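# Move cardboard box to an empty desk or the tote

## Task

Check the desks in the room. If any desk has nothing on it, set the cardboard box on that desk. If every desk is occupied, set the box inside the tote near the door so that no part of it sticks out past the tote's rim. The foam blocks must stay at their starting spots and keep their orientation. The tote must be standing on the floor when you finish. The robot must not topple or be left leaning, or the task fails. Anything that stays in place only because the robot is holding it does not count.

## Robot and tools

Robot: a Hello Robot Stretch 4 with one arm. It has an omni-wheel base, a lift that slides up a mast, a telescoping arm that reaches straight forward, a wrist with yaw, pitch and roll joints, and a two-finger gripper. It is about 1.6 m tall, and its base reaches at most 0.23 m from the base origin.

Frames: the base frame has its origin on the floor under the base centre, with x forward, y left and z up. hand_pose is reported in this frame as a point between the open fingertips, and its printed position may be slightly wrong. The odometry frame is the base frame as it was when the scene started. Headings are in radians, positive to the left, from -3.142 to 3.142.

execute_actions(actions, cameras): actions is a list holding one action or none. An empty list only returns the state and images. An action may contain:
- base: exactly one relative move, starting from where the last reported state put the base. translate_m drives straight, forward positive, from -2 to 2 m. strafe_m slides sideways, left positive, from -2 to 2 m. rotate_rad turns in place, counter-clockwise positive, from -3.2 to 3.2 rad.
- joints: absolute targets keyed by joint name. These are lift_m (0 to 1.2 m), arm_m (extension, 0 to 0.55 m), wrist_yaw_rad (-1.134 to 4.276; 0 faces forward, positive turns left, 3.14 is stowed back), wrist_pitch_rad (-1.117 to 4.259; 0 is level, 1.57 points down), wrist_roll_rad (-1.117 to 4.259; positive is clockwise seen from behind the gripper) and gripper_m (fingertip gap, -0.038 to 0.141 m; values below 0 press the tips together). A joint target outside its range is clipped and still run. Any other bad value or unknown key rejects the whole call.
- pace: "slow", "default", "fast" or "max". Base speeds at these paces are 0.1, 0.3, 0.4 and 0.6 m/s, and turn rates are 1, 2, 3 and 4 rad/s. When the lift is above 0.2 m these are lowered further.
- contact_limits: only arm_m, from 0 (stops at a light touch) to 0.75 (pushes hard). The default is 0.5.
- end_of_arm: "enable_torque", sent on its own. It brings back wrist or gripper motors that have shut off.
The motions in one action start together. Anything you leave out of an action may keep pushing toward its previous target. One action runs for at most 15 s. cameras picks which images come back: head_camera, head_left_camera, head_right_camera, wrist_camera or all. Null or omitted means all, and [] means none.

wait(seconds, 0 to 10): commands nothing and then reports. zoom_image(camera, region=[x0,y0,x1,y1]): gives a closer crop of that camera's latest full image, measured in pixels from the top-left corner, no larger than 504x504. read_manual: returns only the licence texts. finished_scene(scene): ends the current scene with the number you pass. This cannot be undone, so make sure the result is final and stable first.

Cameras: head_camera (420x560) sits on top of the mast and looks forward and down, so turn the base to look elsewhere. head_left_camera and head_right_camera are 420x672 fisheyes aimed more steeply down, and they show the base and arm. wrist_camera (616x392) looks along the fingers, with the fingertips near the bottom of the image.

Result fields: base_status and joint_status report how each motion ended. "done" means the target was reached; for the base it only means the wheels turned the full amount. "off_target" means it stopped short and may still be pushing. "contact_stop_at_<key>" means it hit something, and the part may go slack. "limit_stop_at_<name>" means a built-in limit stopped it. "limit_stop_at_tilt" means the robot leans more than 6 degrees, and the lift, arm and wheels go slack until it rights itself. "limit_stop_at_own_body" is a self-collision stop. "torque_fault" means a wrist or gripper motor went limp, and you must send enable_torque. on_its_own lists behaviour you did not command, such as held targets and unusual rest efforts. lidar_m gives 12 distances in 30-degree sectors, counter-clockwise from straight ahead (4th is left, 7th behind, 10th right). "-" means nothing seen, or something closer than 0.25 m. wrist_depth_mm is a 7x7 grid of depths from 100 to 2000 mm. base_odometry is based on wheel turns only. If turned_by_wheels and turned_by_imu differ by more than about 0.1 rad, the base slipped or hit something. base_tilt gives forward and right lean in degrees. motor_effort gives percentages, with the peak in brackets. A firm grip shows as a change in the gripper_m effort, and a carried load shifts the wrist_pitch effort. The gripper reading alone does not prove you are holding something. If a stop is reported, any later motion calls in the same reply are skipped.

Gripping: command a gap smaller than the object. Squeezing harder pulls the object toward the wrist. If the fingertips catch on a surface, raise the lift. To unfold the stowed wrist, send lift_m 0.4 and wrist_yaw_rad 0 together.

Avoid the following. Do not drive or turn with more than 1 kg held while arm_m is above 0.2, especially at fast paces. Do not push or pull hard with the gripper raised high. Do not press the gripper against things, which causes torque faults. Do not drop or slam the box, knock the foam blocks, or lift or tip the tote. The world keeps running while you think, and loose objects may get nudged now and then.

Each tool is called after "Call:" in YAML: its name, and indented under it one key for each argument.

## Session

Call:
execute_actions:
  actions: []

Scene clock: 0.00 s.
base_odometry: x=+0.000 y=+0.000 heading=+0.000 (m, m, rad; odometry frame)
turned_by_wheels: +0.000 (rad since the last result)
turned_by_imu: +0.000 (rad since the last result)
base_tilt: forward=+0.0 right=-0.7 (deg)
lidar_m: 0.67 1.64 1.52 1.08 1.10 1.02 1.11 1.41 1.33 0.99 0.68 0.65
base_status: not commanded
joint_positions: lift_m=+0.250 arm_m=-0.002 wrist_yaw_rad=+3.194 wrist_pitch_rad=-0.016 wrist_roll_rad=-0.019 gripper_m=+0.057
joint_status: not commanded
motor_effort: lift_m=+21 arm_m=-1 wrist_yaw_rad=+2 wrist_pitch_rad=-6 wrist_roll_rad=+0 gripper_m=-4 wheel_0=+1 wheel_1=+0 wheel_2=+0 (%)
hand_pose: x=-0.1236 y=+0.0721 z=+0.4327 quat_wxyz=(-0.026, +0.008, -0.009, +1.000) (m; base frame)
wrist_depth_mm: - - 135 1281 1098 960 878 / - - 135 1281 1118 976 891 / - 113 137 1229 1118 991 904 / - 139 217 1336 1138 1008 917 / 208 1921 1537 1336 1098 1025 904 / 204 1397 204 1229 1098 1008 904 / 199 878 946 - 960 854 878
pictures: head_camera, head_left_camera, head_right_camera, wrist_camera
Images, in order (width x height): head_camera 420x560, head_left_camera 420x672, head_right_camera 420x672, wrist_camera 616x392.

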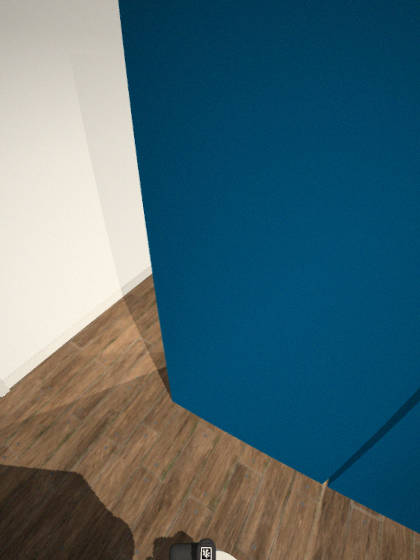

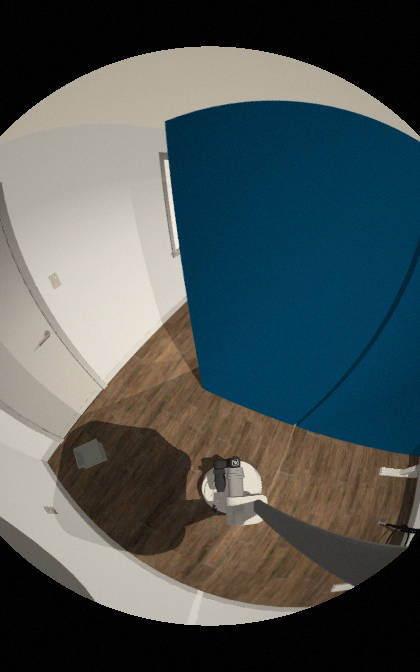

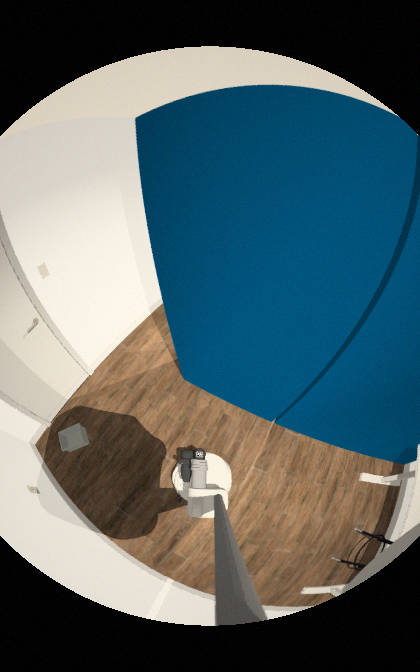

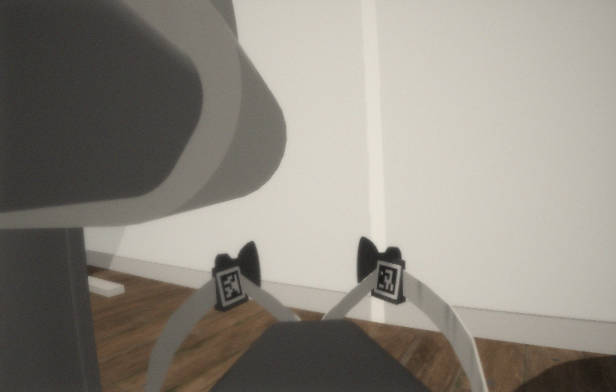

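Call:
execute_actions:
  actions:
    - {"base": {"rotate_rad": -1.2}}
  cameras: ["head_camera", "head_left_camera", "head_right_camera"]

Scene clock: 4.70 s.
base_odometry: x=+0.000 y=+0.000 heading=-1.199 (m, m, rad; odometry frame)
turned_by_wheels: -1.199 (rad since the last result)
turned_by_imu: -1.213 (rad since the last result)
base_tilt: forward=+0.0 right=-0.8 (deg)
lidar_m: 0.74 0.63 0.67 0.82 1.50 1.11 1.14 0.99 0.99 1.29 1.33 1.17
base_status: done
joint_positions: lift_m=+0.250 arm_m=-0.002 wrist_yaw_rad=+3.194 wrist_pitch_rad=-0.016 wrist_roll_rad=-0.019 gripper_m=+0.057
joint_status: not commanded
motor_effort: lift_m=+21(21) arm_m=-1(1) wrist_yaw_rad=+2(2) wrist_pitch_rad=-7(8) wrist_roll_rad=+0(1) gripper_m=-3(2) wheel_0=+4(8) wheel_1=+4(11) wheel_2=+4(12) (%)
hand_pose: x=-0.1236 y=+0.0721 z=+0.4327 quat_wxyz=(-0.026, +0.008, -0.009, +1.000) (m; base frame)
wrist_depth_mm: - - 135 1464 1708 1499 1336 / - - 135 1499 1756 1537 1308 / - 113 137 1537 1808 1537 1336 / - 139 216 1464 1863 1576 1336 / 208 1098 1205 1499 1708 1576 1336 / 205 1078 205 1229 1098 1060 1182 / 200 904 931 - 960 854 878
pictures: head_camera, head_left_camera, head_right_camera
Images, in order (width x height): head_camera 420x560, head_left_camera 420x672, head_right_camera 420x672.

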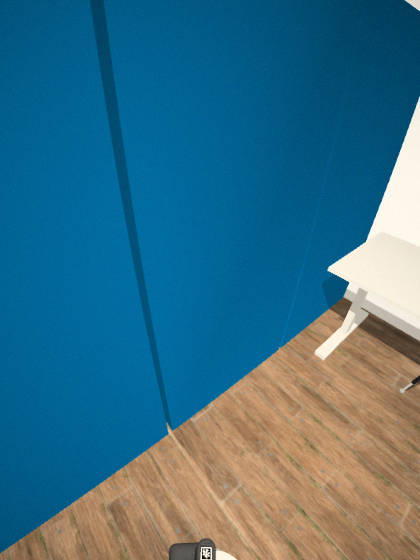

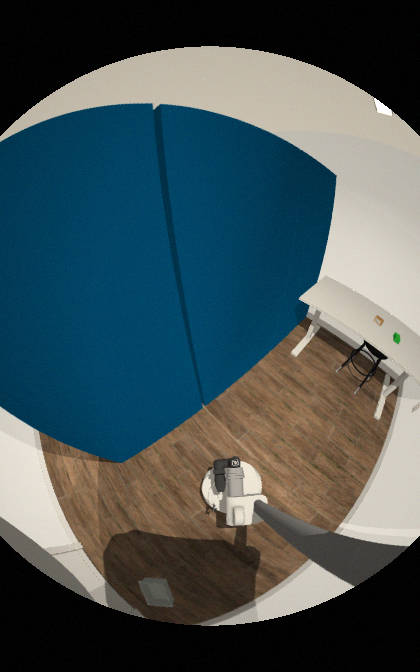

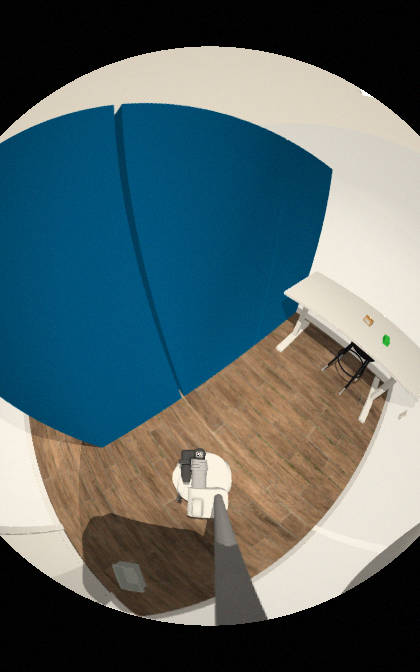

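Call:
execute_actions:
  actions:
    - {"base": {"rotate_rad": -1.2}}
  cameras: ["head_camera", "head_left_camera", "head_right_camera"]

Scene clock: 9.27 s.
base_odometry: x=+0.000 y=+0.000 heading=-2.398 (m, m, rad; odometry frame)
turned_by_wheels: -1.199 (rad since the last result)
turned_by_imu: -1.212 (rad since the last result)
base_tilt: forward=+0.0 right=-0.8 (deg)
lidar_m: 1.36 1.34 0.81 0.67 0.64 0.74 1.54 1.05 1.14 1.00 0.99 1.15
base_status: done
joint_positions: lift_m=+0.250 arm_m=-0.002 wrist_yaw_rad=+3.194 wrist_pitch_rad=-0.016 wrist_roll_rad=-0.019 gripper_m=+0.057
joint_status: not commanded
motor_effort: lift_m=+21(21) arm_m=-1(1) wrist_yaw_rad=+2(2) wrist_pitch_rad=-5(8) wrist_roll_rad=+0(1) gripper_m=-5(4) wheel_0=+4(7) wheel_1=+4(10) wheel_2=+4(12) (%)
hand_pose: x=-0.1236 y=+0.0721 z=+0.4327 quat_wxyz=(-0.026, +0.008, -0.009, +1.000) (m; base frame)
wrist_depth_mm: - - 135 1756 1863 809 634 / - - 135 1808 1921 831 654 / - 113 137 1808 1921 842 668 / - 138 217 1808 1921 866 668 / 209 1499 1661 1808 1921 866 683 / 206 1366 205 1255 1118 820 676 / 200 891 946 - 960 798 676
pictures: head_camera, head_left_camera, head_right_camera
Images, in order (width x height): head_camera 420x560, head_left_camera 420x672, head_right_camera 420x672.

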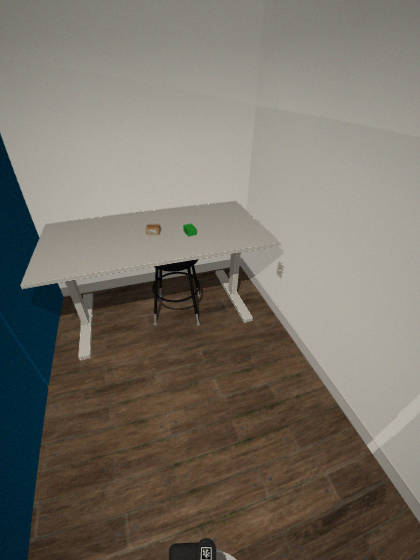

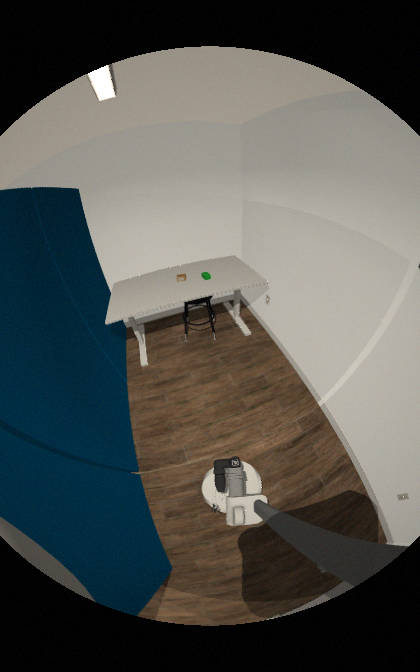

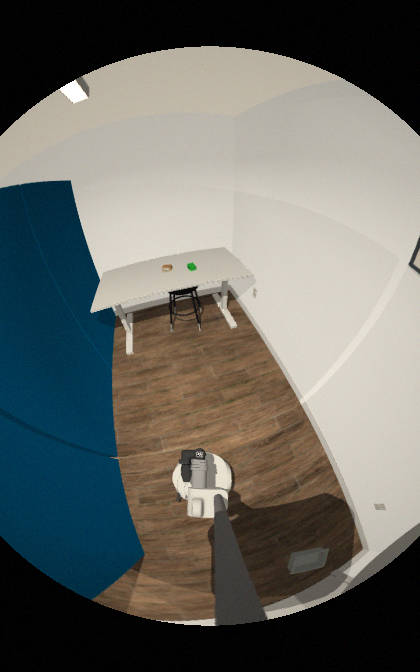

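Call:
zoom_image:
  camera: "head_camera"
  region: [20, 190, 290, 340]

Call:
execute_actions:
  actions:
    - {"base": {"rotate_rad": -3.0}}
  cameras: ["head_camera", "head_left_camera", "head_right_camera"]

Region (20, 190, 290, 340) of head_camera's 420x560 image, scaled by 1.867, with more detail than that image has.

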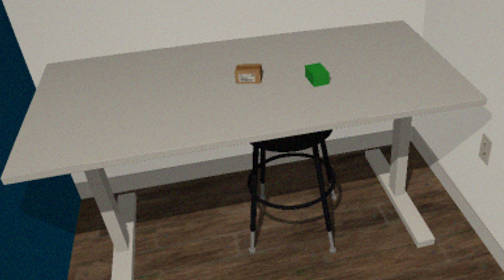

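Scene clock: 17.20 s.
base_odometry: x=+0.000 y=+0.000 heading=+0.886 (m, m, rad; odometry frame)
turned_by_wheels: -2.999 (rad since the last result)
turned_by_imu: -3.035 (rad since the last result)
base_tilt: forward=+0.0 right=-0.8 (deg)
lidar_m: 1.50 1.08 1.13 1.01 1.03 1.28 1.34 1.18 0.73 0.64 0.65 0.81
base_status: done
joint_positions: lift_m=+0.250 arm_m=-0.002 wrist_yaw_rad=+3.194 wrist_pitch_rad=-0.016 wrist_roll_rad=-0.019 gripper_m=+0.057
joint_status: not commanded
motor_effort: lift_m=+21(21) arm_m=-1(1) wrist_yaw_rad=+3(2) wrist_pitch_rad=-5(4) wrist_roll_rad=+1(1) gripper_m=-3(3) wheel_0=+3(7) wheel_1=+3(9) wheel_2=+4(11) (%)
hand_pose: x=-0.1236 y=+0.0721 z=+0.4327 quat_wxyz=(-0.026, +0.008, -0.009, +1.000) (m; base frame)
wrist_depth_mm: - - 135 - - 1537 1138 / - - 135 - - 1576 1160 / - 113 137 1708 1921 1576 1182 / - 139 217 - - 1661 1160 / 208 1808 - - 1863 1576 1205 / 205 1397 204 1229 1098 1229 1138 / 200 866 946 - 960 866 891
pictures: head_camera, head_left_camera, head_right_camera
Images, in order (width x height): head_camera 420x560, head_left_camera 420x672, head_right_camera 420x672.

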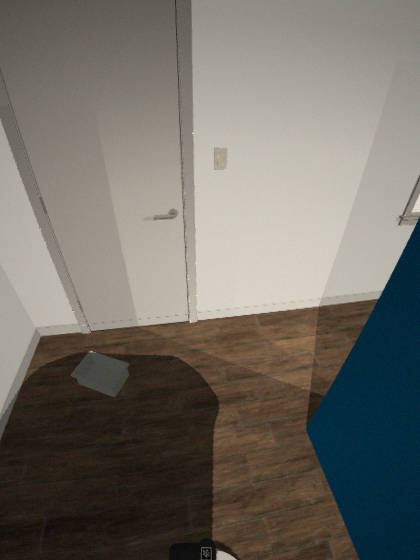

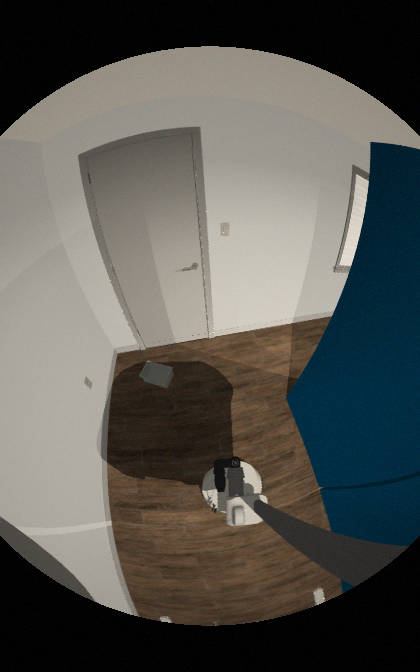

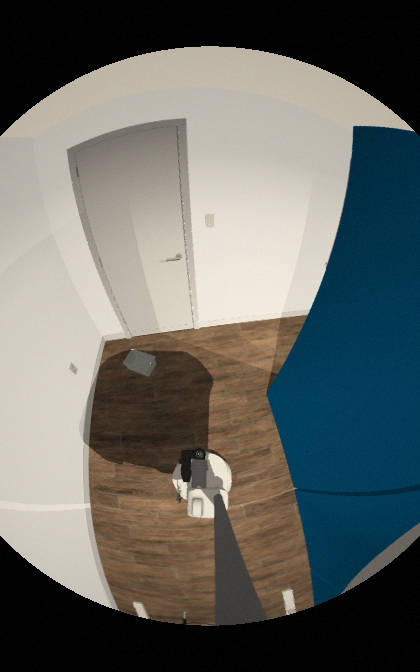

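Call:
execute_actions:
  actions:
    - {"base": {"rotate_rad": 0.18}}
  cameras: []

Call:
execute_actions:
  actions:
    - {"base": {"translate_m": 1.1}}
  cameras: []

Call:
execute_actions:
  actions:
    - {"base": {"rotate_rad": -1.55}}
  cameras: ["head_camera", "head_left_camera", "head_right_camera"]

Scene clock: 34.83 s.
base_odometry: x=+0.000 y=+0.000 heading=+1.065 (m, m, rad; odometry frame)
turned_by_wheels: +0.179 (rad since the last result)
turned_by_imu: +0.182 (rad since the last result)
base_tilt: forward=+0.0 right=-0.7 (deg)
lidar_m: 1.49 1.07 1.07 1.01 1.06 1.44 1.34 0.95 0.70 0.65 0.67 1.63
base_status: done
joint_positions: lift_m=+0.250 arm_m=-0.002 wrist_yaw_rad=+3.194 wrist_pitch_rad=-0.016 wrist_roll_rad=-0.019 gripper_m=+0.057
joint_status: not commanded
motor_effort: lift_m=+21(21) arm_m=-1(1) wrist_yaw_rad=+2(2) wrist_pitch_rad=-6(6) wrist_roll_rad=+0(0) gripper_m=-3(4) wheel_0=-4(8) wheel_1=-3(5) wheel_2=-4(5) (%)
hand_pose: x=-0.1236 y=+0.0721 z=+0.4327 quat_wxyz=(-0.026, +0.008, -0.009, +1.000) (m; base frame)
wrist_depth_mm: - - 135 - - - 1397 / - - 135 - - - 1464 / - 113 137 1618 1808 1756 1430 / - 139 216 - - 1863 1430 / 209 1397 1921 - 1983 1863 1464 / 205 1281 205 1255 1118 1229 1182 / 200 891 931 - 960 854 891
pictures: none
No camera images: the call's "cameras" was empty. Leave "cameras" out to get every camera's image.

Scene clock: 39.97 s.
base_odometry: x=+0.533 y=+0.962 heading=+1.065 (m, m, rad; odometry frame)
turned_by_wheels: +0.000 (rad since the last result)
turned_by_imu: -0.001 (rad since the last result)
base_tilt: forward=-0.1 right=-0.7 (deg)
lidar_m: 0.41 0.46 0.47 0.30 0.41 1.46 2.62 0.91 0.81 1.81 0.68 0.45
base_status: done
joint_positions: lift_m=+0.250 arm_m=-0.002 wrist_yaw_rad=+3.194 wrist_pitch_rad=-0.016 wrist_roll_rad=-0.019 gripper_m=+0.057
joint_status: not commanded
motor_effort: lift_m=+21(21) arm_m=-1(1) wrist_yaw_rad=+2(3) wrist_pitch_rad=-4(5) wrist_roll_rad=+0(0) gripper_m=-2(7) wheel_0=+2(7) wheel_1=+2(9) wheel_2=-1(12) (%)
hand_pose: x=-0.1236 y=+0.0721 z=+0.4327 quat_wxyz=(-0.026, +0.008, -0.009, +1.000) (m; base frame)
wrist_depth_mm: - - 135 - - - 1366 / - - 135 - - - 1430 / - 113 137 - - - 1430 / - 138 216 - - - 1430 / 208 1397 - - 1921 1921 1464 / 204 1229 204 1229 1098 1255 1160 / 200 891 946 - 976 854 891
pictures: none
No camera images: the call's "cameras" was empty. Leave "cameras" out to get every camera's image.

Scene clock: 42.00 s.
base_odometry: x=+0.533 y=+0.962 heading=-0.484 (m, m, rad; odometry frame)
turned_by_wheels: -1.549 (rad since the last result)
turned_by_imu: -1.568 (rad since the last result)
base_tilt: forward=+0.0 right=-0.8 (deg)
lidar_m: 1.77 0.68 0.44 0.40 0.48 0.46 0.37 1.08 1.47 2.44 0.92 0.82
base_status: done
joint_positions: lift_m=+0.250 arm_m=-0.002 wrist_yaw_rad=+3.194 wrist_pitch_rad=-0.016 wrist_roll_rad=-0.019 gripper_m=+0.057
joint_status: not commanded
motor_effort: lift_m=+21(21) arm_m=-1(1) wrist_yaw_rad=+2(2) wrist_pitch_rad=-6(7) wrist_roll_rad=+0(0) gripper_m=-4(1) wheel_0=+3(11) wheel_1=+2(11) wheel_2=+3(10) (%)
hand_pose: x=-0.1236 y=+0.0721 z=+0.4327 quat_wxyz=(-0.026, +0.008, -0.009, +1.000) (m; base frame)
wrist_depth_mm: - - 135 1138 1118 917 585 / - - 135 1182 1118 917 597 / - 113 137 1160 1138 960 615 / - 139 217 1182 1182 960 621 / 209 1255 1205 1160 1160 976 627 / 206 1205 205 1160 1098 904 615 / 200 878 931 - 946 788 615
pictures: head_camera, head_left_camera, head_right_camera
Images, in order (width x height): head_camera 420x560, head_left_camera 420x672, head_right_camera 420x672.

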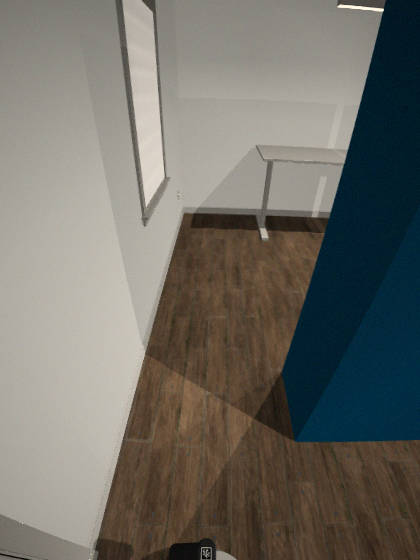

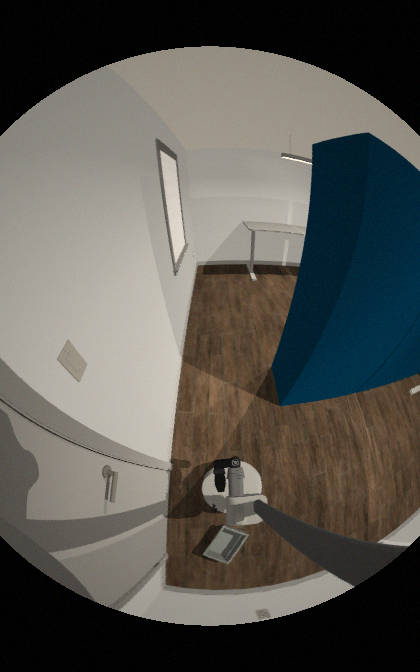

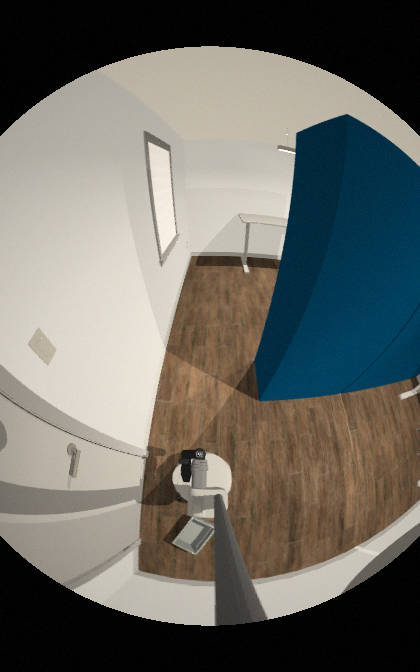

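Call:
execute_actions:
  actions:
    - {"base": {"translate_m": 1.5}}
  cameras: ["head_camera", "head_right_camera"]

Scene clock: 56.27 s.
base_odometry: x=+1.860 y=+0.264 heading=-0.484 (m, m, rad; odometry frame)
turned_by_wheels: +0.000 (rad since the last result)
turned_by_imu: +0.000 (rad since the last result)
base_tilt: forward=+0.0 right=-0.8 (deg)
lidar_m: 1.69 0.60 0.46 0.43 0.46 0.67 1.83 0.68 0.55 1.46 1.94 1.47
base_status: done
joint_positions: lift_m=+0.250 arm_m=-0.002 wrist_yaw_rad=+3.194 wrist_pitch_rad=-0.016 wrist_roll_rad=-0.019 gripper_m=+0.057
joint_status: not commanded
motor_effort: lift_m=+21(21) arm_m=-1(1) wrist_yaw_rad=+2(2) wrist_pitch_rad=-6(7) wrist_roll_rad=+0(0) gripper_m=-5(4) wheel_0=+3(7) wheel_1=+3(7) wheel_2=-2(17) (%)
hand_pose: x=-0.1236 y=+0.0721 z=+0.4327 quat_wxyz=(-0.026, +0.008, -0.009, +1.000) (m; base frame)
wrist_depth_mm: - - 135 - 1863 854 591 / - - 135 - - 878 585 / - 113 137 - - 891 597 / - 139 216 - - 917 609 / 208 1863 - - 1430 917 609 / 205 1160 204 1229 1118 842 609 / 200 878 931 - 960 778 603
pictures: head_camera, head_right_camera
Images, in order (width x height): head_camera 420x560, head_right_camera 420x672.

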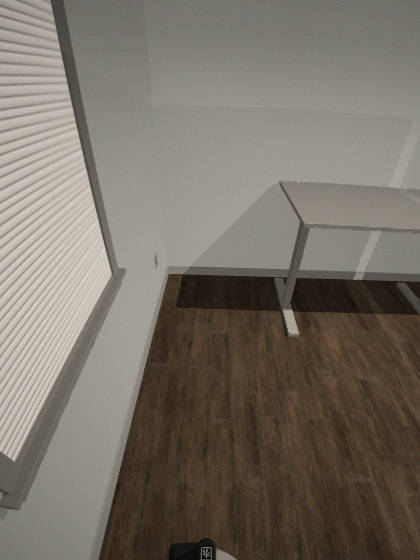

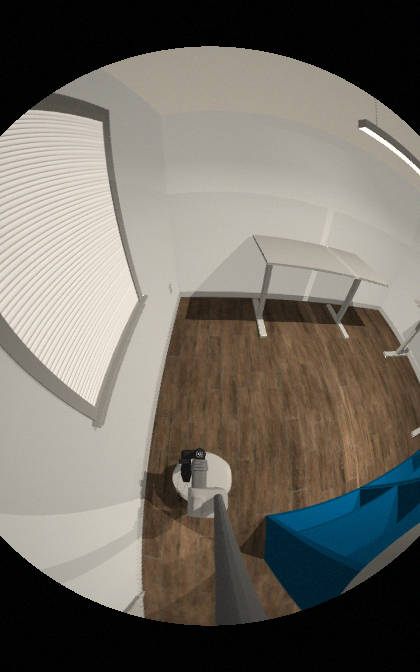

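Call:
execute_actions:
  actions:
    - {"base": {"rotate_rad": -0.8}}
  cameras: ["head_camera", "head_right_camera"]

Scene clock: 60.80 s.
base_odometry: x=+1.860 y=+0.264 heading=-1.284 (m, m, rad; odometry frame)
turned_by_wheels: -0.800 (rad since the last result)
turned_by_imu: -0.808 (rad since the last result)
base_tilt: forward=+0.0 right=-0.7 (deg)
lidar_m: 1.62 1.48 0.84 0.45 0.43 0.45 0.52 0.95 1.86 0.59 0.71 2.48
base_status: done
joint_positions: lift_m=+0.250 arm_m=-0.002 wrist_yaw_rad=+3.194 wrist_pitch_rad=-0.016 wrist_roll_rad=-0.019 gripper_m=+0.057
joint_status: not commanded
motor_effort: lift_m=+21(21) arm_m=-1(1) wrist_yaw_rad=+2(2) wrist_pitch_rad=-9(6) wrist_roll_rad=+0(1) gripper_m=-4(4) wheel_0=+2(7) wheel_1=+1(9) wheel_2=+3(11) (%)
hand_pose: x=-0.1236 y=+0.0721 z=+0.4327 quat_wxyz=(-0.026, +0.008, -0.009, +1.000) (m; base frame)
wrist_depth_mm: - - 135 707 559 455 397 / - - 135 707 564 459 402 / - 113 137 676 569 469 404 / - 138 217 723 580 469 410 / 208 1618 1008 741 539 477 413 / 205 1397 205 683 539 469 418 / 200 878 946 - 559 466 424
pictures: head_camera, head_right_camera
Images, in order (width x height): head_camera 420x560, head_right_camera 420x672.

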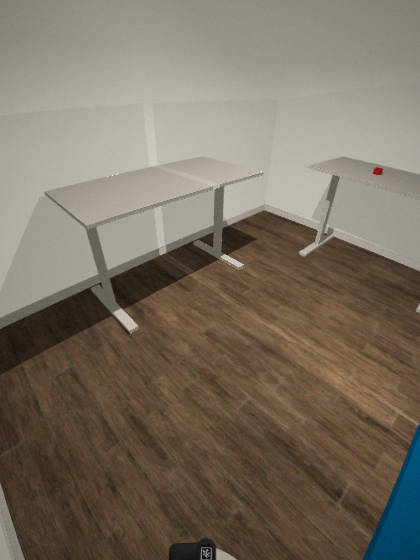

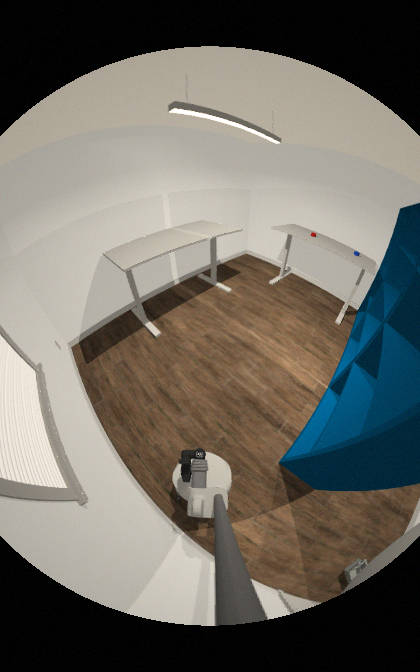

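Call:
zoom_image:
  camera: "head_camera"
  region: [30, 140, 280, 250]

Region (30, 140, 280, 250) of head_camera's 420x560 image, scaled by 2.016, with more detail than that image has; it fills the top 222 rows of this view, and the rest is white.

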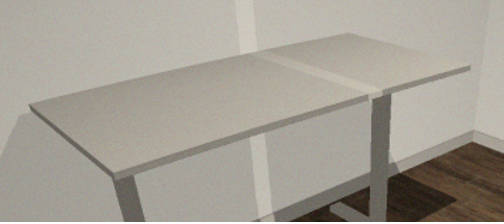

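Call:
execute_actions:
  actions:
    - {"base": {"rotate_rad": 0.8}, "pace": "fast"}
  cameras: []

Call:
execute_actions:
  actions:
    - {"base": {"translate_m": -1.25}, "pace": "fast"}
  cameras: []

Call:
execute_actions:
  actions:
    - {"base": {"rotate_rad": -1.55}, "pace": "fast"}
  cameras: ["head_camera", "head_right_camera"]

Scene clock: 112.93 s.
base_odometry: x=+1.860 y=+0.264 heading=-0.484 (m, m, rad; odometry frame)
turned_by_wheels: +0.800 (rad since the last result)
turned_by_imu: +0.811 (rad since the last result)
base_tilt: forward=+0.0 right=-0.8 (deg)
lidar_m: 1.72 0.57 0.45 0.41 0.47 0.68 1.82 0.66 0.59 1.42 1.97 1.48
base_status: done
joint_positions: lift_m=+0.250 arm_m=-0.002 wrist_yaw_rad=+3.194 wrist_pitch_rad=-0.016 wrist_roll_rad=-0.019 gripper_m=+0.057
joint_status: not commanded
motor_effort: lift_m=+21(21) arm_m=-1(1) wrist_yaw_rad=+3(2) wrist_pitch_rad=-4(7) wrist_roll_rad=+0(0) gripper_m=-3(3) wheel_0=+0(9) wheel_1=+1(11) wheel_2=-2(6) (%)
hand_pose: x=-0.1236 y=+0.0721 z=+0.4327 quat_wxyz=(-0.026, +0.008, -0.009, +1.000) (m; base frame)
wrist_depth_mm: - - 135 - 1921 854 574 / - - 135 - 1983 866 585 / - 113 137 - - 891 597 / - 138 217 - - 917 609 / 208 1863 - - 1430 931 603 / 205 1160 204 1229 1098 842 603 / 200 866 931 - 931 798 603
pictures: none
No camera images: the call's "cameras" was empty. Leave "cameras" out to get every camera's image.

Scene clock: 117.33 s.
base_odometry: x=+0.754 y=+0.846 heading=-0.484 (m, m, rad; odometry frame)
turned_by_wheels: +0.000 (rad since the last result)
turned_by_imu: +0.003 (rad since the last result)
base_tilt: forward=+0.0 right=-0.7 (deg)
lidar_m: 1.71 0.68 0.48 0.44 0.45 0.68 0.66 1.34 1.86 1.56 0.60 0.68
base_status: done
joint_positions: lift_m=+0.250 arm_m=-0.002 wrist_yaw_rad=+3.194 wrist_pitch_rad=-0.016 wrist_roll_rad=-0.019 gripper_m=+0.057
joint_status: not commanded
motor_effort: lift_m=+21(21) arm_m=-1(1) wrist_yaw_rad=+2(2) wrist_pitch_rad=-7(6) wrist_roll_rad=+1(0) gripper_m=-3(5) wheel_0=-1(9) wheel_1=+0(10) wheel_2=-2(15) (%)
hand_pose: x=-0.1236 y=+0.0721 z=+0.4327 quat_wxyz=(-0.026, +0.008, -0.009, +1.000) (m; base frame)
wrist_depth_mm: - - 135 1397 1336 854 580 / - - 135 1366 1366 878 591 / - 113 137 1366 1397 904 609 / - 139 216 1430 1397 931 603 / 208 1464 1464 1430 1397 931 615 / 204 1366 204 991 946 854 609 / 200 891 946 - 960 788 609
pictures: none
No camera images: the call's "cameras" was empty. Leave "cameras" out to get every camera's image.

Scene clock: 119.07 s.
base_odometry: x=+0.754 y=+0.846 heading=-2.034 (m, m, rad; odometry frame)
turned_by_wheels: -1.550 (rad since the last result)
turned_by_imu: -1.568 (rad since the last result)
base_tilt: forward=+0.0 right=-0.8 (deg)
lidar_m: 1.42 0.62 0.67 1.62 0.68 0.48 0.45 0.47 0.71 0.56 1.34 1.90
base_status: done
joint_positions: lift_m=+0.250 arm_m=-0.002 wrist_yaw_rad=+3.194 wrist_pitch_rad=-0.016 wrist_roll_rad=-0.019 gripper_m=+0.057
joint_status: not commanded
motor_effort: lift_m=+21(21) arm_m=-1(1) wrist_yaw_rad=+2(2) wrist_pitch_rad=-8(6) wrist_roll_rad=+0(0) gripper_m=-4(2) wheel_0=+2(11) wheel_1=+0(11) wheel_2=+3(13) (%)
hand_pose: x=-0.1236 y=+0.0721 z=+0.4327 quat_wxyz=(-0.026, +0.008, -0.009, +1.000) (m; base frame)
wrist_depth_mm: - - 135 585 569 564 554 / - - 135 591 580 564 554 / - 113 137 591 580 574 559 / - 139 216 603 585 574 569 / 208 615 591 603 591 585 564 / 204 615 204 603 591 585 580 / 200 621 609 - 591 591 574
pictures: head_camera, head_right_camera
Images, in order (width x height): head_camera 420x560, head_right_camera 420x672.

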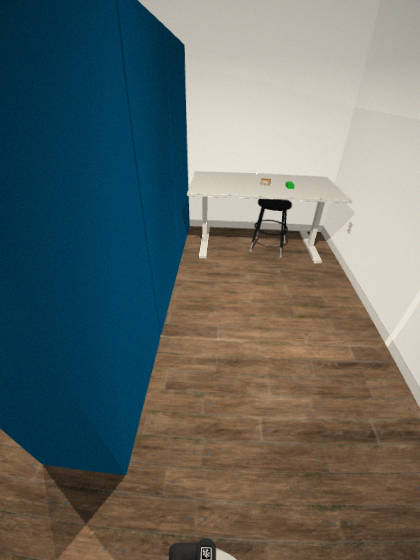

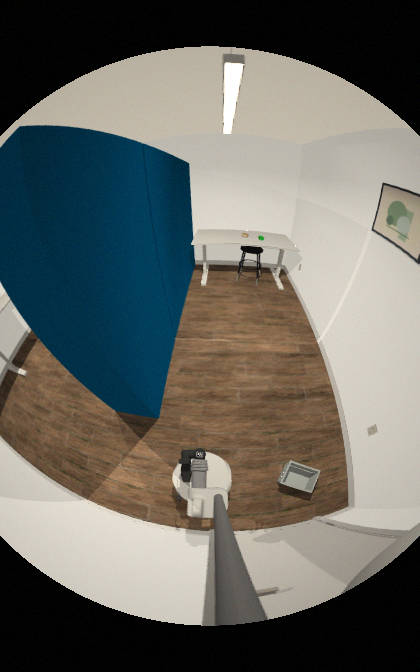

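Call:
execute_actions:
  actions:
    - {"base": {"rotate_rad": -0.056}}
  cameras: []

Call:
execute_actions:
  actions:
    - {"base": {"strafe_m": -0.27}, "pace": "fast"}
  cameras: []

Call:
execute_actions:
  actions:
    - {"base": {"translate_m": 1.6}, "joints": {"lift_m": 0.7, "wrist_yaw_rad": 0, "wrist_pitch_rad": 0.3, "gripper_m": 0.135}, "pace": "fast"}

Scene clock: 131.97 s.
base_odometry: x=+0.754 y=+0.846 heading=-2.089 (m, m, rad; odometry frame)
turned_by_wheels: -0.055 (rad since the last result)
turned_by_imu: -0.055 (rad since the last result)
base_tilt: forward=+0.0 right=-0.8 (deg)
lidar_m: 1.78 0.61 0.62 1.91 0.69 0.47 0.46 0.45 0.61 0.58 1.31 1.77
base_status: done
joint_positions: lift_m=+0.250 arm_m=-0.002 wrist_yaw_rad=+3.194 wrist_pitch_rad=-0.016 wrist_roll_rad=-0.019 gripper_m=+0.057
joint_status: not commanded
motor_effort: lift_m=+21(21) arm_m=-1(1) wrist_yaw_rad=+2(2) wrist_pitch_rad=-5(5) wrist_roll_rad=+0(0) gripper_m=-3(3) wheel_0=+2(6) wheel_1=+2(8) wheel_2=+4(4) (%)
hand_pose: x=-0.1236 y=+0.0721 z=+0.4327 quat_wxyz=(-0.026, +0.008, -0.009, +1.000) (m; base frame)
wrist_depth_mm: - - 135 591 585 580 574 / - - 135 591 591 591 580 / - 113 137 591 591 597 580 / - 139 217 603 603 585 585 / 208 597 580 609 597 597 591 / 205 603 204 609 609 603 591 / 200 603 591 - 609 603 597
pictures: none
No camera images: the call's "cameras" was empty. Leave "cameras" out to get every camera's image.

Scene clock: 133.77 s.
base_odometry: x=+0.519 y=+0.980 heading=-2.089 (m, m, rad; odometry frame)
turned_by_wheels: +0.000 (rad since the last result)
turned_by_imu: -0.001 (rad since the last result)
base_tilt: forward=+0.0 right=-0.8 (deg)
lidar_m: 2.41 1.00 0.82 1.91 0.71 0.45 0.40 0.45 0.50 0.31 0.41 1.39
base_status: done
joint_positions: lift_m=+0.250 arm_m=-0.002 wrist_yaw_rad=+3.194 wrist_pitch_rad=-0.016 wrist_roll_rad=-0.019 gripper_m=+0.057
joint_status: not commanded
motor_effort: lift_m=+21(21) arm_m=-1(1) wrist_yaw_rad=+2(3) wrist_pitch_rad=-7(6) wrist_roll_rad=+0(0) gripper_m=-6(3) wheel_0=-2(13) wheel_1=+0(14) wheel_2=+0(4) (%)
hand_pose: x=-0.1236 y=+0.0721 z=+0.4327 quat_wxyz=(-0.026, +0.008, -0.009, +1.000) (m; base frame)
wrist_depth_mm: - - 135 564 580 574 569 / - - 135 569 580 580 574 / - 113 137 569 591 585 585 / - 139 216 580 591 585 580 / 208 597 591 585 574 597 591 / 205 597 204 585 574 597 597 / 200 609 597 - 603 603 603
pictures: none
No camera images: the call's "cameras" was empty. Leave "cameras" out to get every camera's image.

Scene clock: 139.07 s.
base_odometry: x=-0.273 y=-0.410 heading=-2.089 (m, m, rad; odometry frame)
turned_by_wheels: +0.000 (rad since the last result)
turned_by_imu: -0.001 (rad since the last result)
base_tilt: forward=+0.0 right=-0.8 (deg)
lidar_m: 0.86 0.91 0.71 0.68 0.75 1.00 1.68 1.43 1.00 0.98 1.02 0.90
base_status: done
joint_positions: lift_m=+0.700 arm_m=-0.002 wrist_yaw_rad=+0.000 wrist_pitch_rad=+0.302 wrist_roll_rad=-0.019 gripper_m=+0.135
joint_status: all done
motor_effort: lift_m=+24(27) arm_m=-1(1) wrist_yaw_rad=+2(6) wrist_pitch_rad=-5(3) wrist_roll_rad=+0(0) gripper_m=-3(3) wheel_0=+2(9) wheel_1=+2(9) wheel_2=+2(12) (%)
hand_pose: x=+0.4445 y=-0.0874 z=+0.7921 quat_wxyz=(+0.989, -0.009, +0.150, +0.001) (m; base frame)
wrist_depth_mm: 1160 1281 1281 1336 1308 1308 1205 / 1160 1366 1366 1366 1397 1397 1205 / 1008 917 866 854 809 798 788 / 1025 1098 1537 976 1025 1537 1255 / 1160 1182 1661 1661 1661 1205 1205 / 1138 1255 1308 166 1255 1229 1229 / 1078 1138 1205 - 1118 1078 1118
pictures: head_camera, head_left_camera, head_right_camera, wrist_camera
camera_calibration (this result's frames):
wrist_camera: T_world_to_cam=[[-0.0131702, -0.999776, -0.0165406, -0.0658144], [-0.331405, 0.0199715, -0.943277, 0.946309], [0.943397, -0.00694155, -0.331594, 0.0743163], [0, 0, 0, 1]] pos_world=[0.242635, -0.084183, 0.916186]
Images, in order (width x height): head_camera 420x560, head_left_camera 420x672, head_right_camera 420x672, wrist_camera 616x392.

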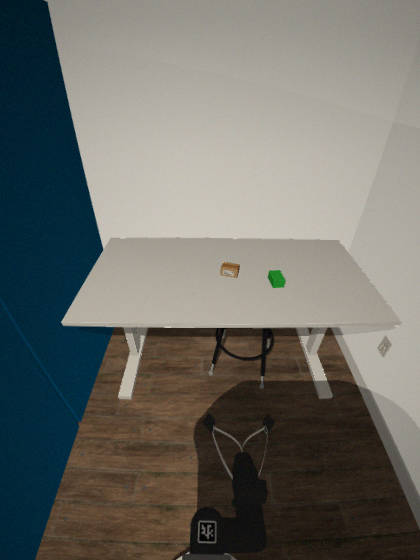

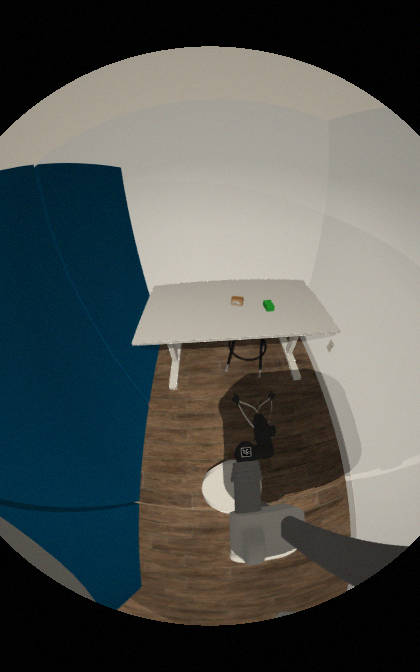

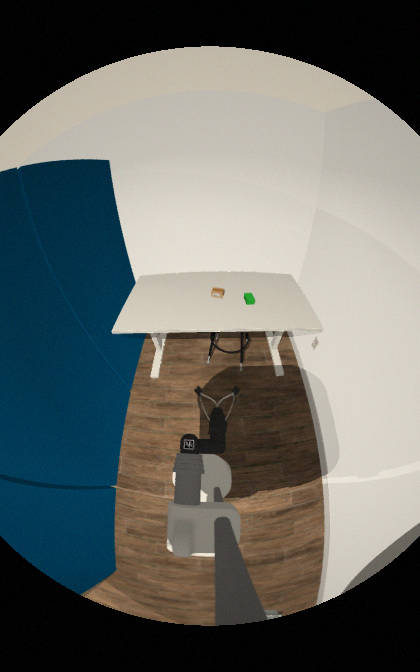

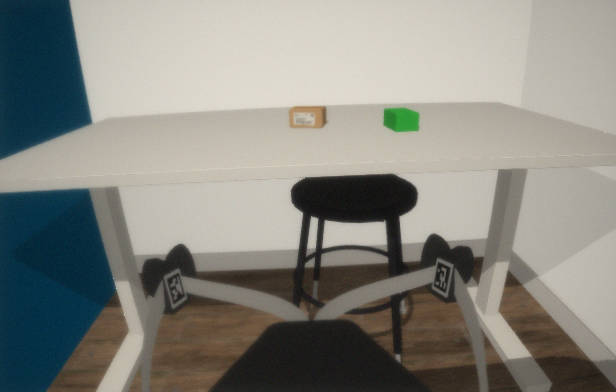

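Call:
zoom_image:
  camera: "head_camera"
  region: [200, 250, 300, 300]

Call:
zoom_image:
  camera: "wrist_camera"
  region: [260, 90, 440, 150]

Region (200, 250, 300, 300) of head_camera's 420x560 image, scaled by 5.040, with more detail than that image has.

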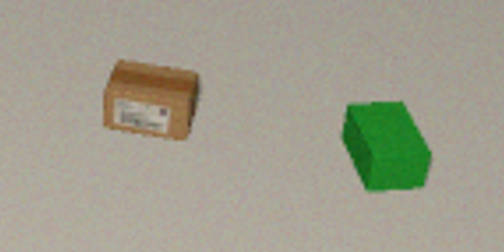

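Region (260, 90, 440, 150) of wrist_camera's 616x392 image, scaled by 2.800.

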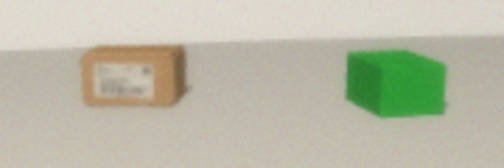

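Call:
execute_actions:
  actions:
    - {"base": {"translate_m": 0.4}, "joints": {"lift_m": 0.78, "wrist_yaw_rad": -0.2, "wrist_pitch_rad": 0.5, "gripper_m": 0.14}}
  cameras: []

Call:
execute_actions:
  actions:
    - {"base": {"strafe_m": 0.043}, "joints": {"arm_m": 0.27}}
  cameras: ["head_camera", "wrist_camera"]

Scene clock: 176.20 s.
base_odometry: x=-0.471 y=-0.758 heading=-2.089 (m, m, rad; odometry frame)
turned_by_wheels: +0.000 (rad since the last result)
turned_by_imu: +0.001 (rad since the last result)
base_tilt: forward=+0.0 right=-0.7 (deg)
lidar_m: 0.45 0.49 0.66 0.71 0.74 0.99 1.90 1.43 1.04 0.96 0.66 0.48
base_status: done
joint_positions: lift_m=+0.780 arm_m=-0.002 wrist_yaw_rad=-0.200 wrist_pitch_rad=+0.502 wrist_roll_rad=-0.019 gripper_m=+0.140
joint_status: all done
motor_effort: lift_m=+24(23) arm_m=-1(1) wrist_yaw_rad=+2(2) wrist_pitch_rad=-4(12) wrist_roll_rad=+0(0) gripper_m=+1(1) wheel_0=+3(5) wheel_1=+3(8) wheel_2=-2(10) (%)
hand_pose: x=+0.3996 y=-0.1359 z=+0.8192 quat_wxyz=(+0.964, +0.016, +0.248, -0.094) (m; base frame)
wrist_depth_mm: 854 891 960 991 1060 1098 946 / 891 917 904 891 866 878 904 / 661 640 591 615 574 597 591 / 492 480 473 469 462 455 449 / 387 384 382 379 377 402 1042 / 319 330 345 168 1118 1138 1060 / 1078 1060 1042 - 1025 1025 1008
pictures: none
No camera images: the call's "cameras" was empty. Leave "cameras" out to get every camera's image.

Scene clock: 178.13 s.
base_odometry: x=-0.434 y=-0.779 heading=-2.088 (m, m, rad; odometry frame)
turned_by_wheels: +0.000 (rad since the last result)
turned_by_imu: +0.001 (rad since the last result)
base_tilt: forward=-0.1 right=-0.7 (deg)
lidar_m: 0.46 0.50 0.66 0.64 0.68 0.95 1.88 1.46 1.05 0.98 0.70 0.50
base_status: done
joint_positions: lift_m=+0.780 arm_m=+0.269 wrist_yaw_rad=-0.200 wrist_pitch_rad=+0.502 wrist_roll_rad=-0.019 gripper_m=+0.140
joint_status: all done
motor_effort: lift_m=+24(24) arm_m=+6(7) wrist_yaw_rad=+2(2) wrist_pitch_rad=-6(7) wrist_roll_rad=+1(1) gripper_m=-1(0) wheel_0=-1(10) wheel_1=+3(12) wheel_2=+0(1) (%)
hand_pose: x=+0.6703 y=-0.1359 z=+0.8192 quat_wxyz=(+0.964, +0.016, +0.248, -0.094) (m; base frame)
wrist_depth_mm: 634 661 707 732 778 842 878 / 668 707 759 778 809 878 891 / 654 634 621 603 597 597 591 / 484 477 449 413 459 397 452 / 384 382 379 377 373 353 364 / 319 306 298 167 301 298 303 / 278 272 279 - 274 265 266
pictures: head_camera, wrist_camera
camera_calibration (this result's frames):
wrist_camera: T_world_to_cam=[[-0.214442, -0.976642, -0.0135834, 0.0247528], [-0.497892, 0.121266, -0.858719, 1.10369], [0.840309, -0.177382, -0.512267, 0.0638539], [0, 0, 0, 1]] pos_world=[0.501171, -0.098339, 0.980809]
Images, in order (width x height): head_camera 420x560, wrist_camera 616x392.

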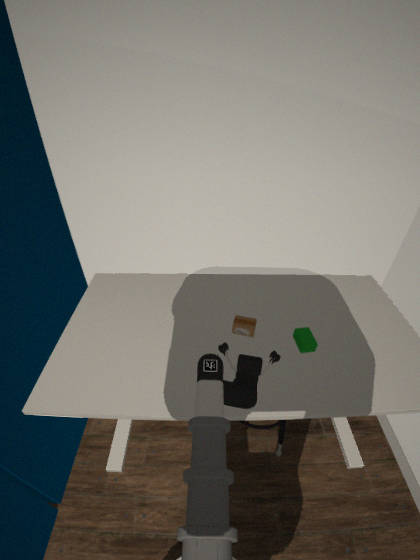

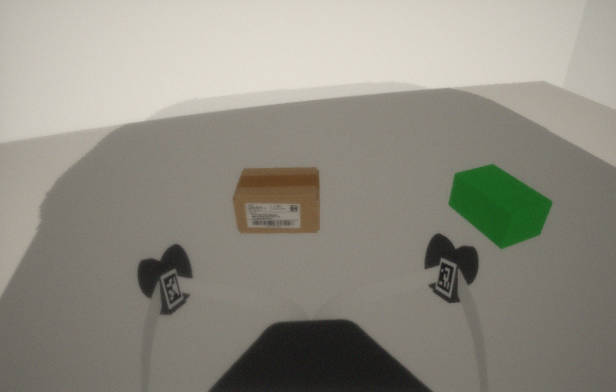

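Call:
execute_actions:
  actions:
    - {"joints": {"lift_m": 0.82}}
  cameras: []

Call:
execute_actions:
  actions:
    - {"joints": {"arm_m": 0.43}}
  cameras: ["head_camera", "wrist_camera"]

Scene clock: 192.83 s.
base_odometry: x=-0.434 y=-0.779 heading=-2.088 (m, m, rad; odometry frame)
turned_by_wheels: +0.000 (rad since the last result)
turned_by_imu: +0.001 (rad since the last result)
base_tilt: forward=+0.0 right=-0.8 (deg)
lidar_m: 0.45 0.49 0.66 0.64 0.70 0.97 1.92 1.50 1.06 1.01 0.67 0.50
base_status: not commanded
joint_positions: lift_m=+0.820 arm_m=+0.269 wrist_yaw_rad=-0.200 wrist_pitch_rad=+0.502 wrist_roll_rad=-0.019 gripper_m=+0.140
joint_status: all done
motor_effort: lift_m=+25(27) arm_m=+7(6) wrist_yaw_rad=+1(2) wrist_pitch_rad=-5(5) wrist_roll_rad=+0(1) gripper_m=-3(1) wheel_0=-1(1) wheel_1=+3(3) wheel_2=+0(0) (%)
hand_pose: x=+0.6703 y=-0.1359 z=+0.8591 quat_wxyz=(+0.964, +0.016, +0.248, -0.094) (m; base frame)
wrist_depth_mm: 634 668 707 750 788 831 891 / 668 715 750 809 854 904 960 / 715 732 707 707 699 683 676 / 559 554 544 539 530 525 521 / 442 439 424 418 430 389 410 / 366 355 345 167 347 345 349 / 322 314 324 - 317 307 309
pictures: none
No camera images: the call's "cameras" was empty. Leave "cameras" out to get every camera's image.

Scene clock: 194.37 s.
base_odometry: x=-0.434 y=-0.779 heading=-2.088 (m, m, rad; odometry frame)
turned_by_wheels: +0.000 (rad since the last result)
turned_by_imu: +0.000 (rad since the last result)
base_tilt: forward=-0.1 right=-0.8 (deg)
lidar_m: 0.45 0.48 0.66 0.67 0.70 0.97 1.90 1.44 1.05 1.00 0.70 0.48
base_status: not commanded
joint_positions: lift_m=+0.820 arm_m=+0.429 wrist_yaw_rad=-0.200 wrist_pitch_rad=+0.502 wrist_roll_rad=-0.019 gripper_m=+0.140
joint_status: all done
motor_effort: lift_m=+24(24) arm_m=+6(6) wrist_yaw_rad=+1(3) wrist_pitch_rad=-6(6) wrist_roll_rad=+0(0) gripper_m=+1(3) wheel_0=-1(1) wheel_1=+3(3) wheel_2=+0(0) (%)
hand_pose: x=+0.8303 y=-0.1359 z=+0.8591 quat_wxyz=(+0.964, +0.016, +0.248, -0.094) (m; base frame)
wrist_depth_mm: 504 530 559 597 627 668 699 / 535 564 603 640 683 723 768 / 585 615 654 676 715 683 676 / 559 549 549 539 535 530 512 / 442 439 439 433 433 407 418 / 366 353 345 167 340 343 304 / 320 314 324 - 317 307 300
pictures: head_camera, wrist_camera
camera_calibration (this result's frames):
wrist_camera: T_world_to_cam=[[-0.214461, -0.976638, -0.0135828, 0.0596199], [-0.497919, 0.121281, -0.858701, 1.21769], [0.840287, -0.177395, -0.512297, -0.050083], [0, 0, 0, 1]] pos_world=[0.661181, -0.0983403, 1.02078]
Images, in order (width x height): head_camera 420x560, wrist_camera 616x392.

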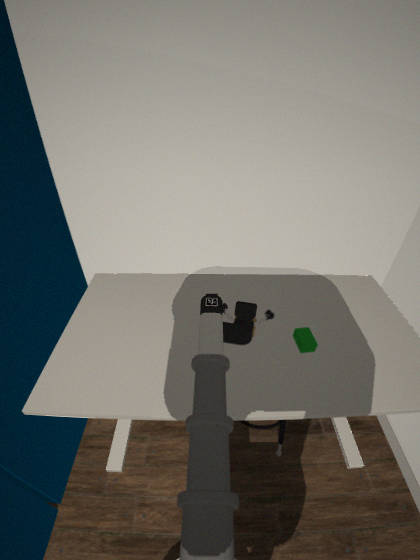

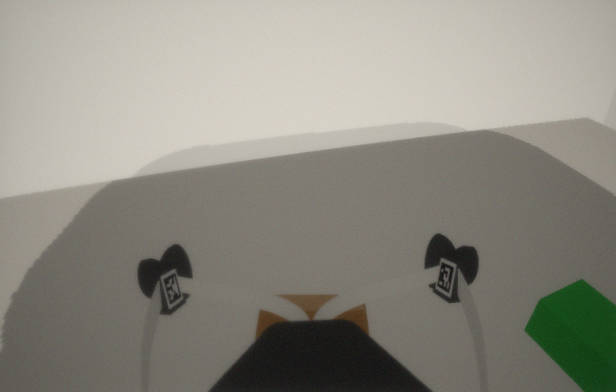

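Call:
execute_actions:
  actions:
    - {"joints": {"lift_m": 0.755}, "pace": "slow"}
  cameras: ["head_camera", "wrist_camera"]

Scene clock: 208.03 s.
base_odometry: x=-0.434 y=-0.779 heading=-2.088 (m, m, rad; odometry frame)
turned_by_wheels: +0.000 (rad since the last result)
turned_by_imu: +0.001 (rad since the last result)
base_tilt: forward=+0.0 right=-0.8 (deg)
lidar_m: 0.46 0.49 0.67 0.67 0.68 0.96 1.88 1.47 1.04 1.00 0.70 0.48
base_status: not commanded
joint_positions: lift_m=+0.755 arm_m=+0.429 wrist_yaw_rad=-0.200 wrist_pitch_rad=+0.502 wrist_roll_rad=-0.019 gripper_m=+0.140
joint_status: all done
motor_effort: lift_m=+17(22) arm_m=+6(6) wrist_yaw_rad=+1(2) wrist_pitch_rad=-3(5) wrist_roll_rad=+0(1) gripper_m=+1(0) wheel_0=-1(1) wheel_1=+3(3) wheel_2=+0(0) (%)
hand_pose: x=+0.8303 y=-0.1359 z=+0.7948 quat_wxyz=(+0.964, +0.016, +0.248, -0.094) (m; base frame)
wrist_depth_mm: 508 530 564 597 621 654 699 / 539 569 603 640 668 715 741 / 564 580 564 554 544 539 530 / 436 430 424 418 415 407 404 / 347 343 342 265 325 319 329 / 286 277 252 168 263 268 274 / 251 245 251 - 247 238 -
pictures: head_camera, wrist_camera
camera_calibration (this result's frames):
wrist_camera: T_world_to_cam=[[-0.214461, -0.976638, -0.0135829, 0.058746], [-0.497919, 0.121281, -0.858701, 1.16241], [0.840287, -0.177395, -0.512297, -0.0830617], [0, 0, 0, 1]] pos_world=[0.661182, -0.0983403, 0.956411]
Images, in order (width x height): head_camera 420x560, wrist_camera 616x392.

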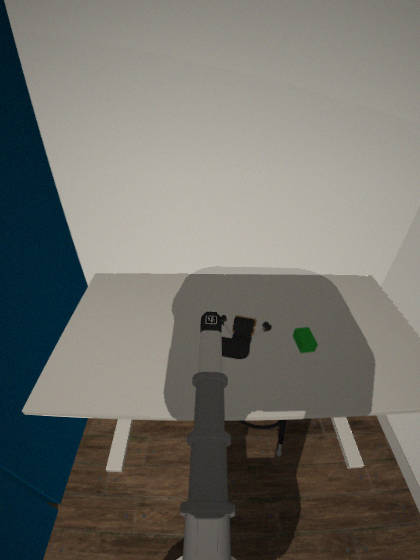

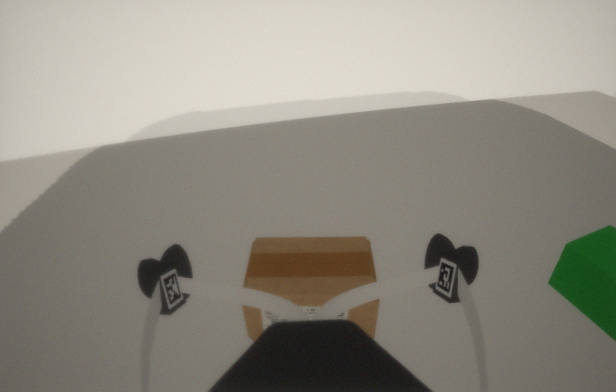

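Call:
execute_actions:
  actions:
    - {"joints": {"gripper_m": 0.045}}
  cameras: ["head_camera", "wrist_camera"]

Scene clock: 221.70 s.
base_odometry: x=-0.434 y=-0.779 heading=-2.088 (m, m, rad; odometry frame)
turned_by_wheels: +0.000 (rad since the last result)
turned_by_imu: +0.001 (rad since the last result)
base_tilt: forward=+0.0 right=-0.8 (deg)
lidar_m: 0.45 0.50 0.67 0.63 0.70 0.96 1.91 1.44 1.05 1.00 0.67 0.49
base_status: not commanded
joint_positions: lift_m=+0.755 arm_m=+0.429 wrist_yaw_rad=-0.200 wrist_pitch_rad=+0.502 wrist_roll_rad=-0.019 gripper_m=+0.045
joint_status: all done
motor_effort: lift_m=+17(17) arm_m=+6(6) wrist_yaw_rad=+2(2) wrist_pitch_rad=-4(5) wrist_roll_rad=-1(1) gripper_m=-21(20) wheel_0=-1(1) wheel_1=+3(3) wheel_2=+0(0) (%)
hand_pose: x=+0.8303 y=-0.1359 z=+0.7948 quat_wxyz=(+0.964, +0.016, +0.248, -0.094) (m; base frame)
wrist_depth_mm: 504 525 559 591 627 668 707 / 539 564 603 634 683 707 732 / 569 580 564 544 544 535 535 / 436 427 424 418 410 410 407 / 345 343 342 266 273 330 325 / 286 287 216 231 237 268 273 / 251 245 253 - 248 237 -
pictures: head_camera, wrist_camera
camera_calibration (this result's frames):
wrist_camera: T_world_to_cam=[[-0.214464, -0.976637, -0.0135879, 0.058752], [-0.497673, 0.121235, -0.85885, 1.1624], [0.840433, -0.17743, -0.512046, -0.0833835], [0, 0, 0, 1]] pos_world=[0.661175, -0.0983394, 0.956434]
Images, in order (width x height): head_camera 420x560, wrist_camera 616x392.

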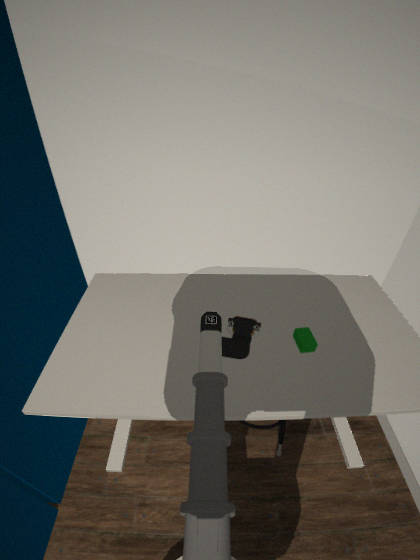

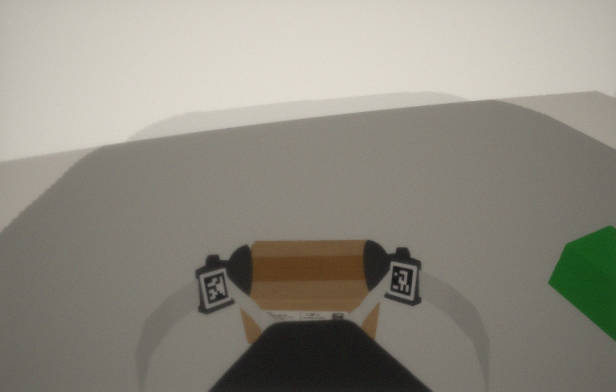

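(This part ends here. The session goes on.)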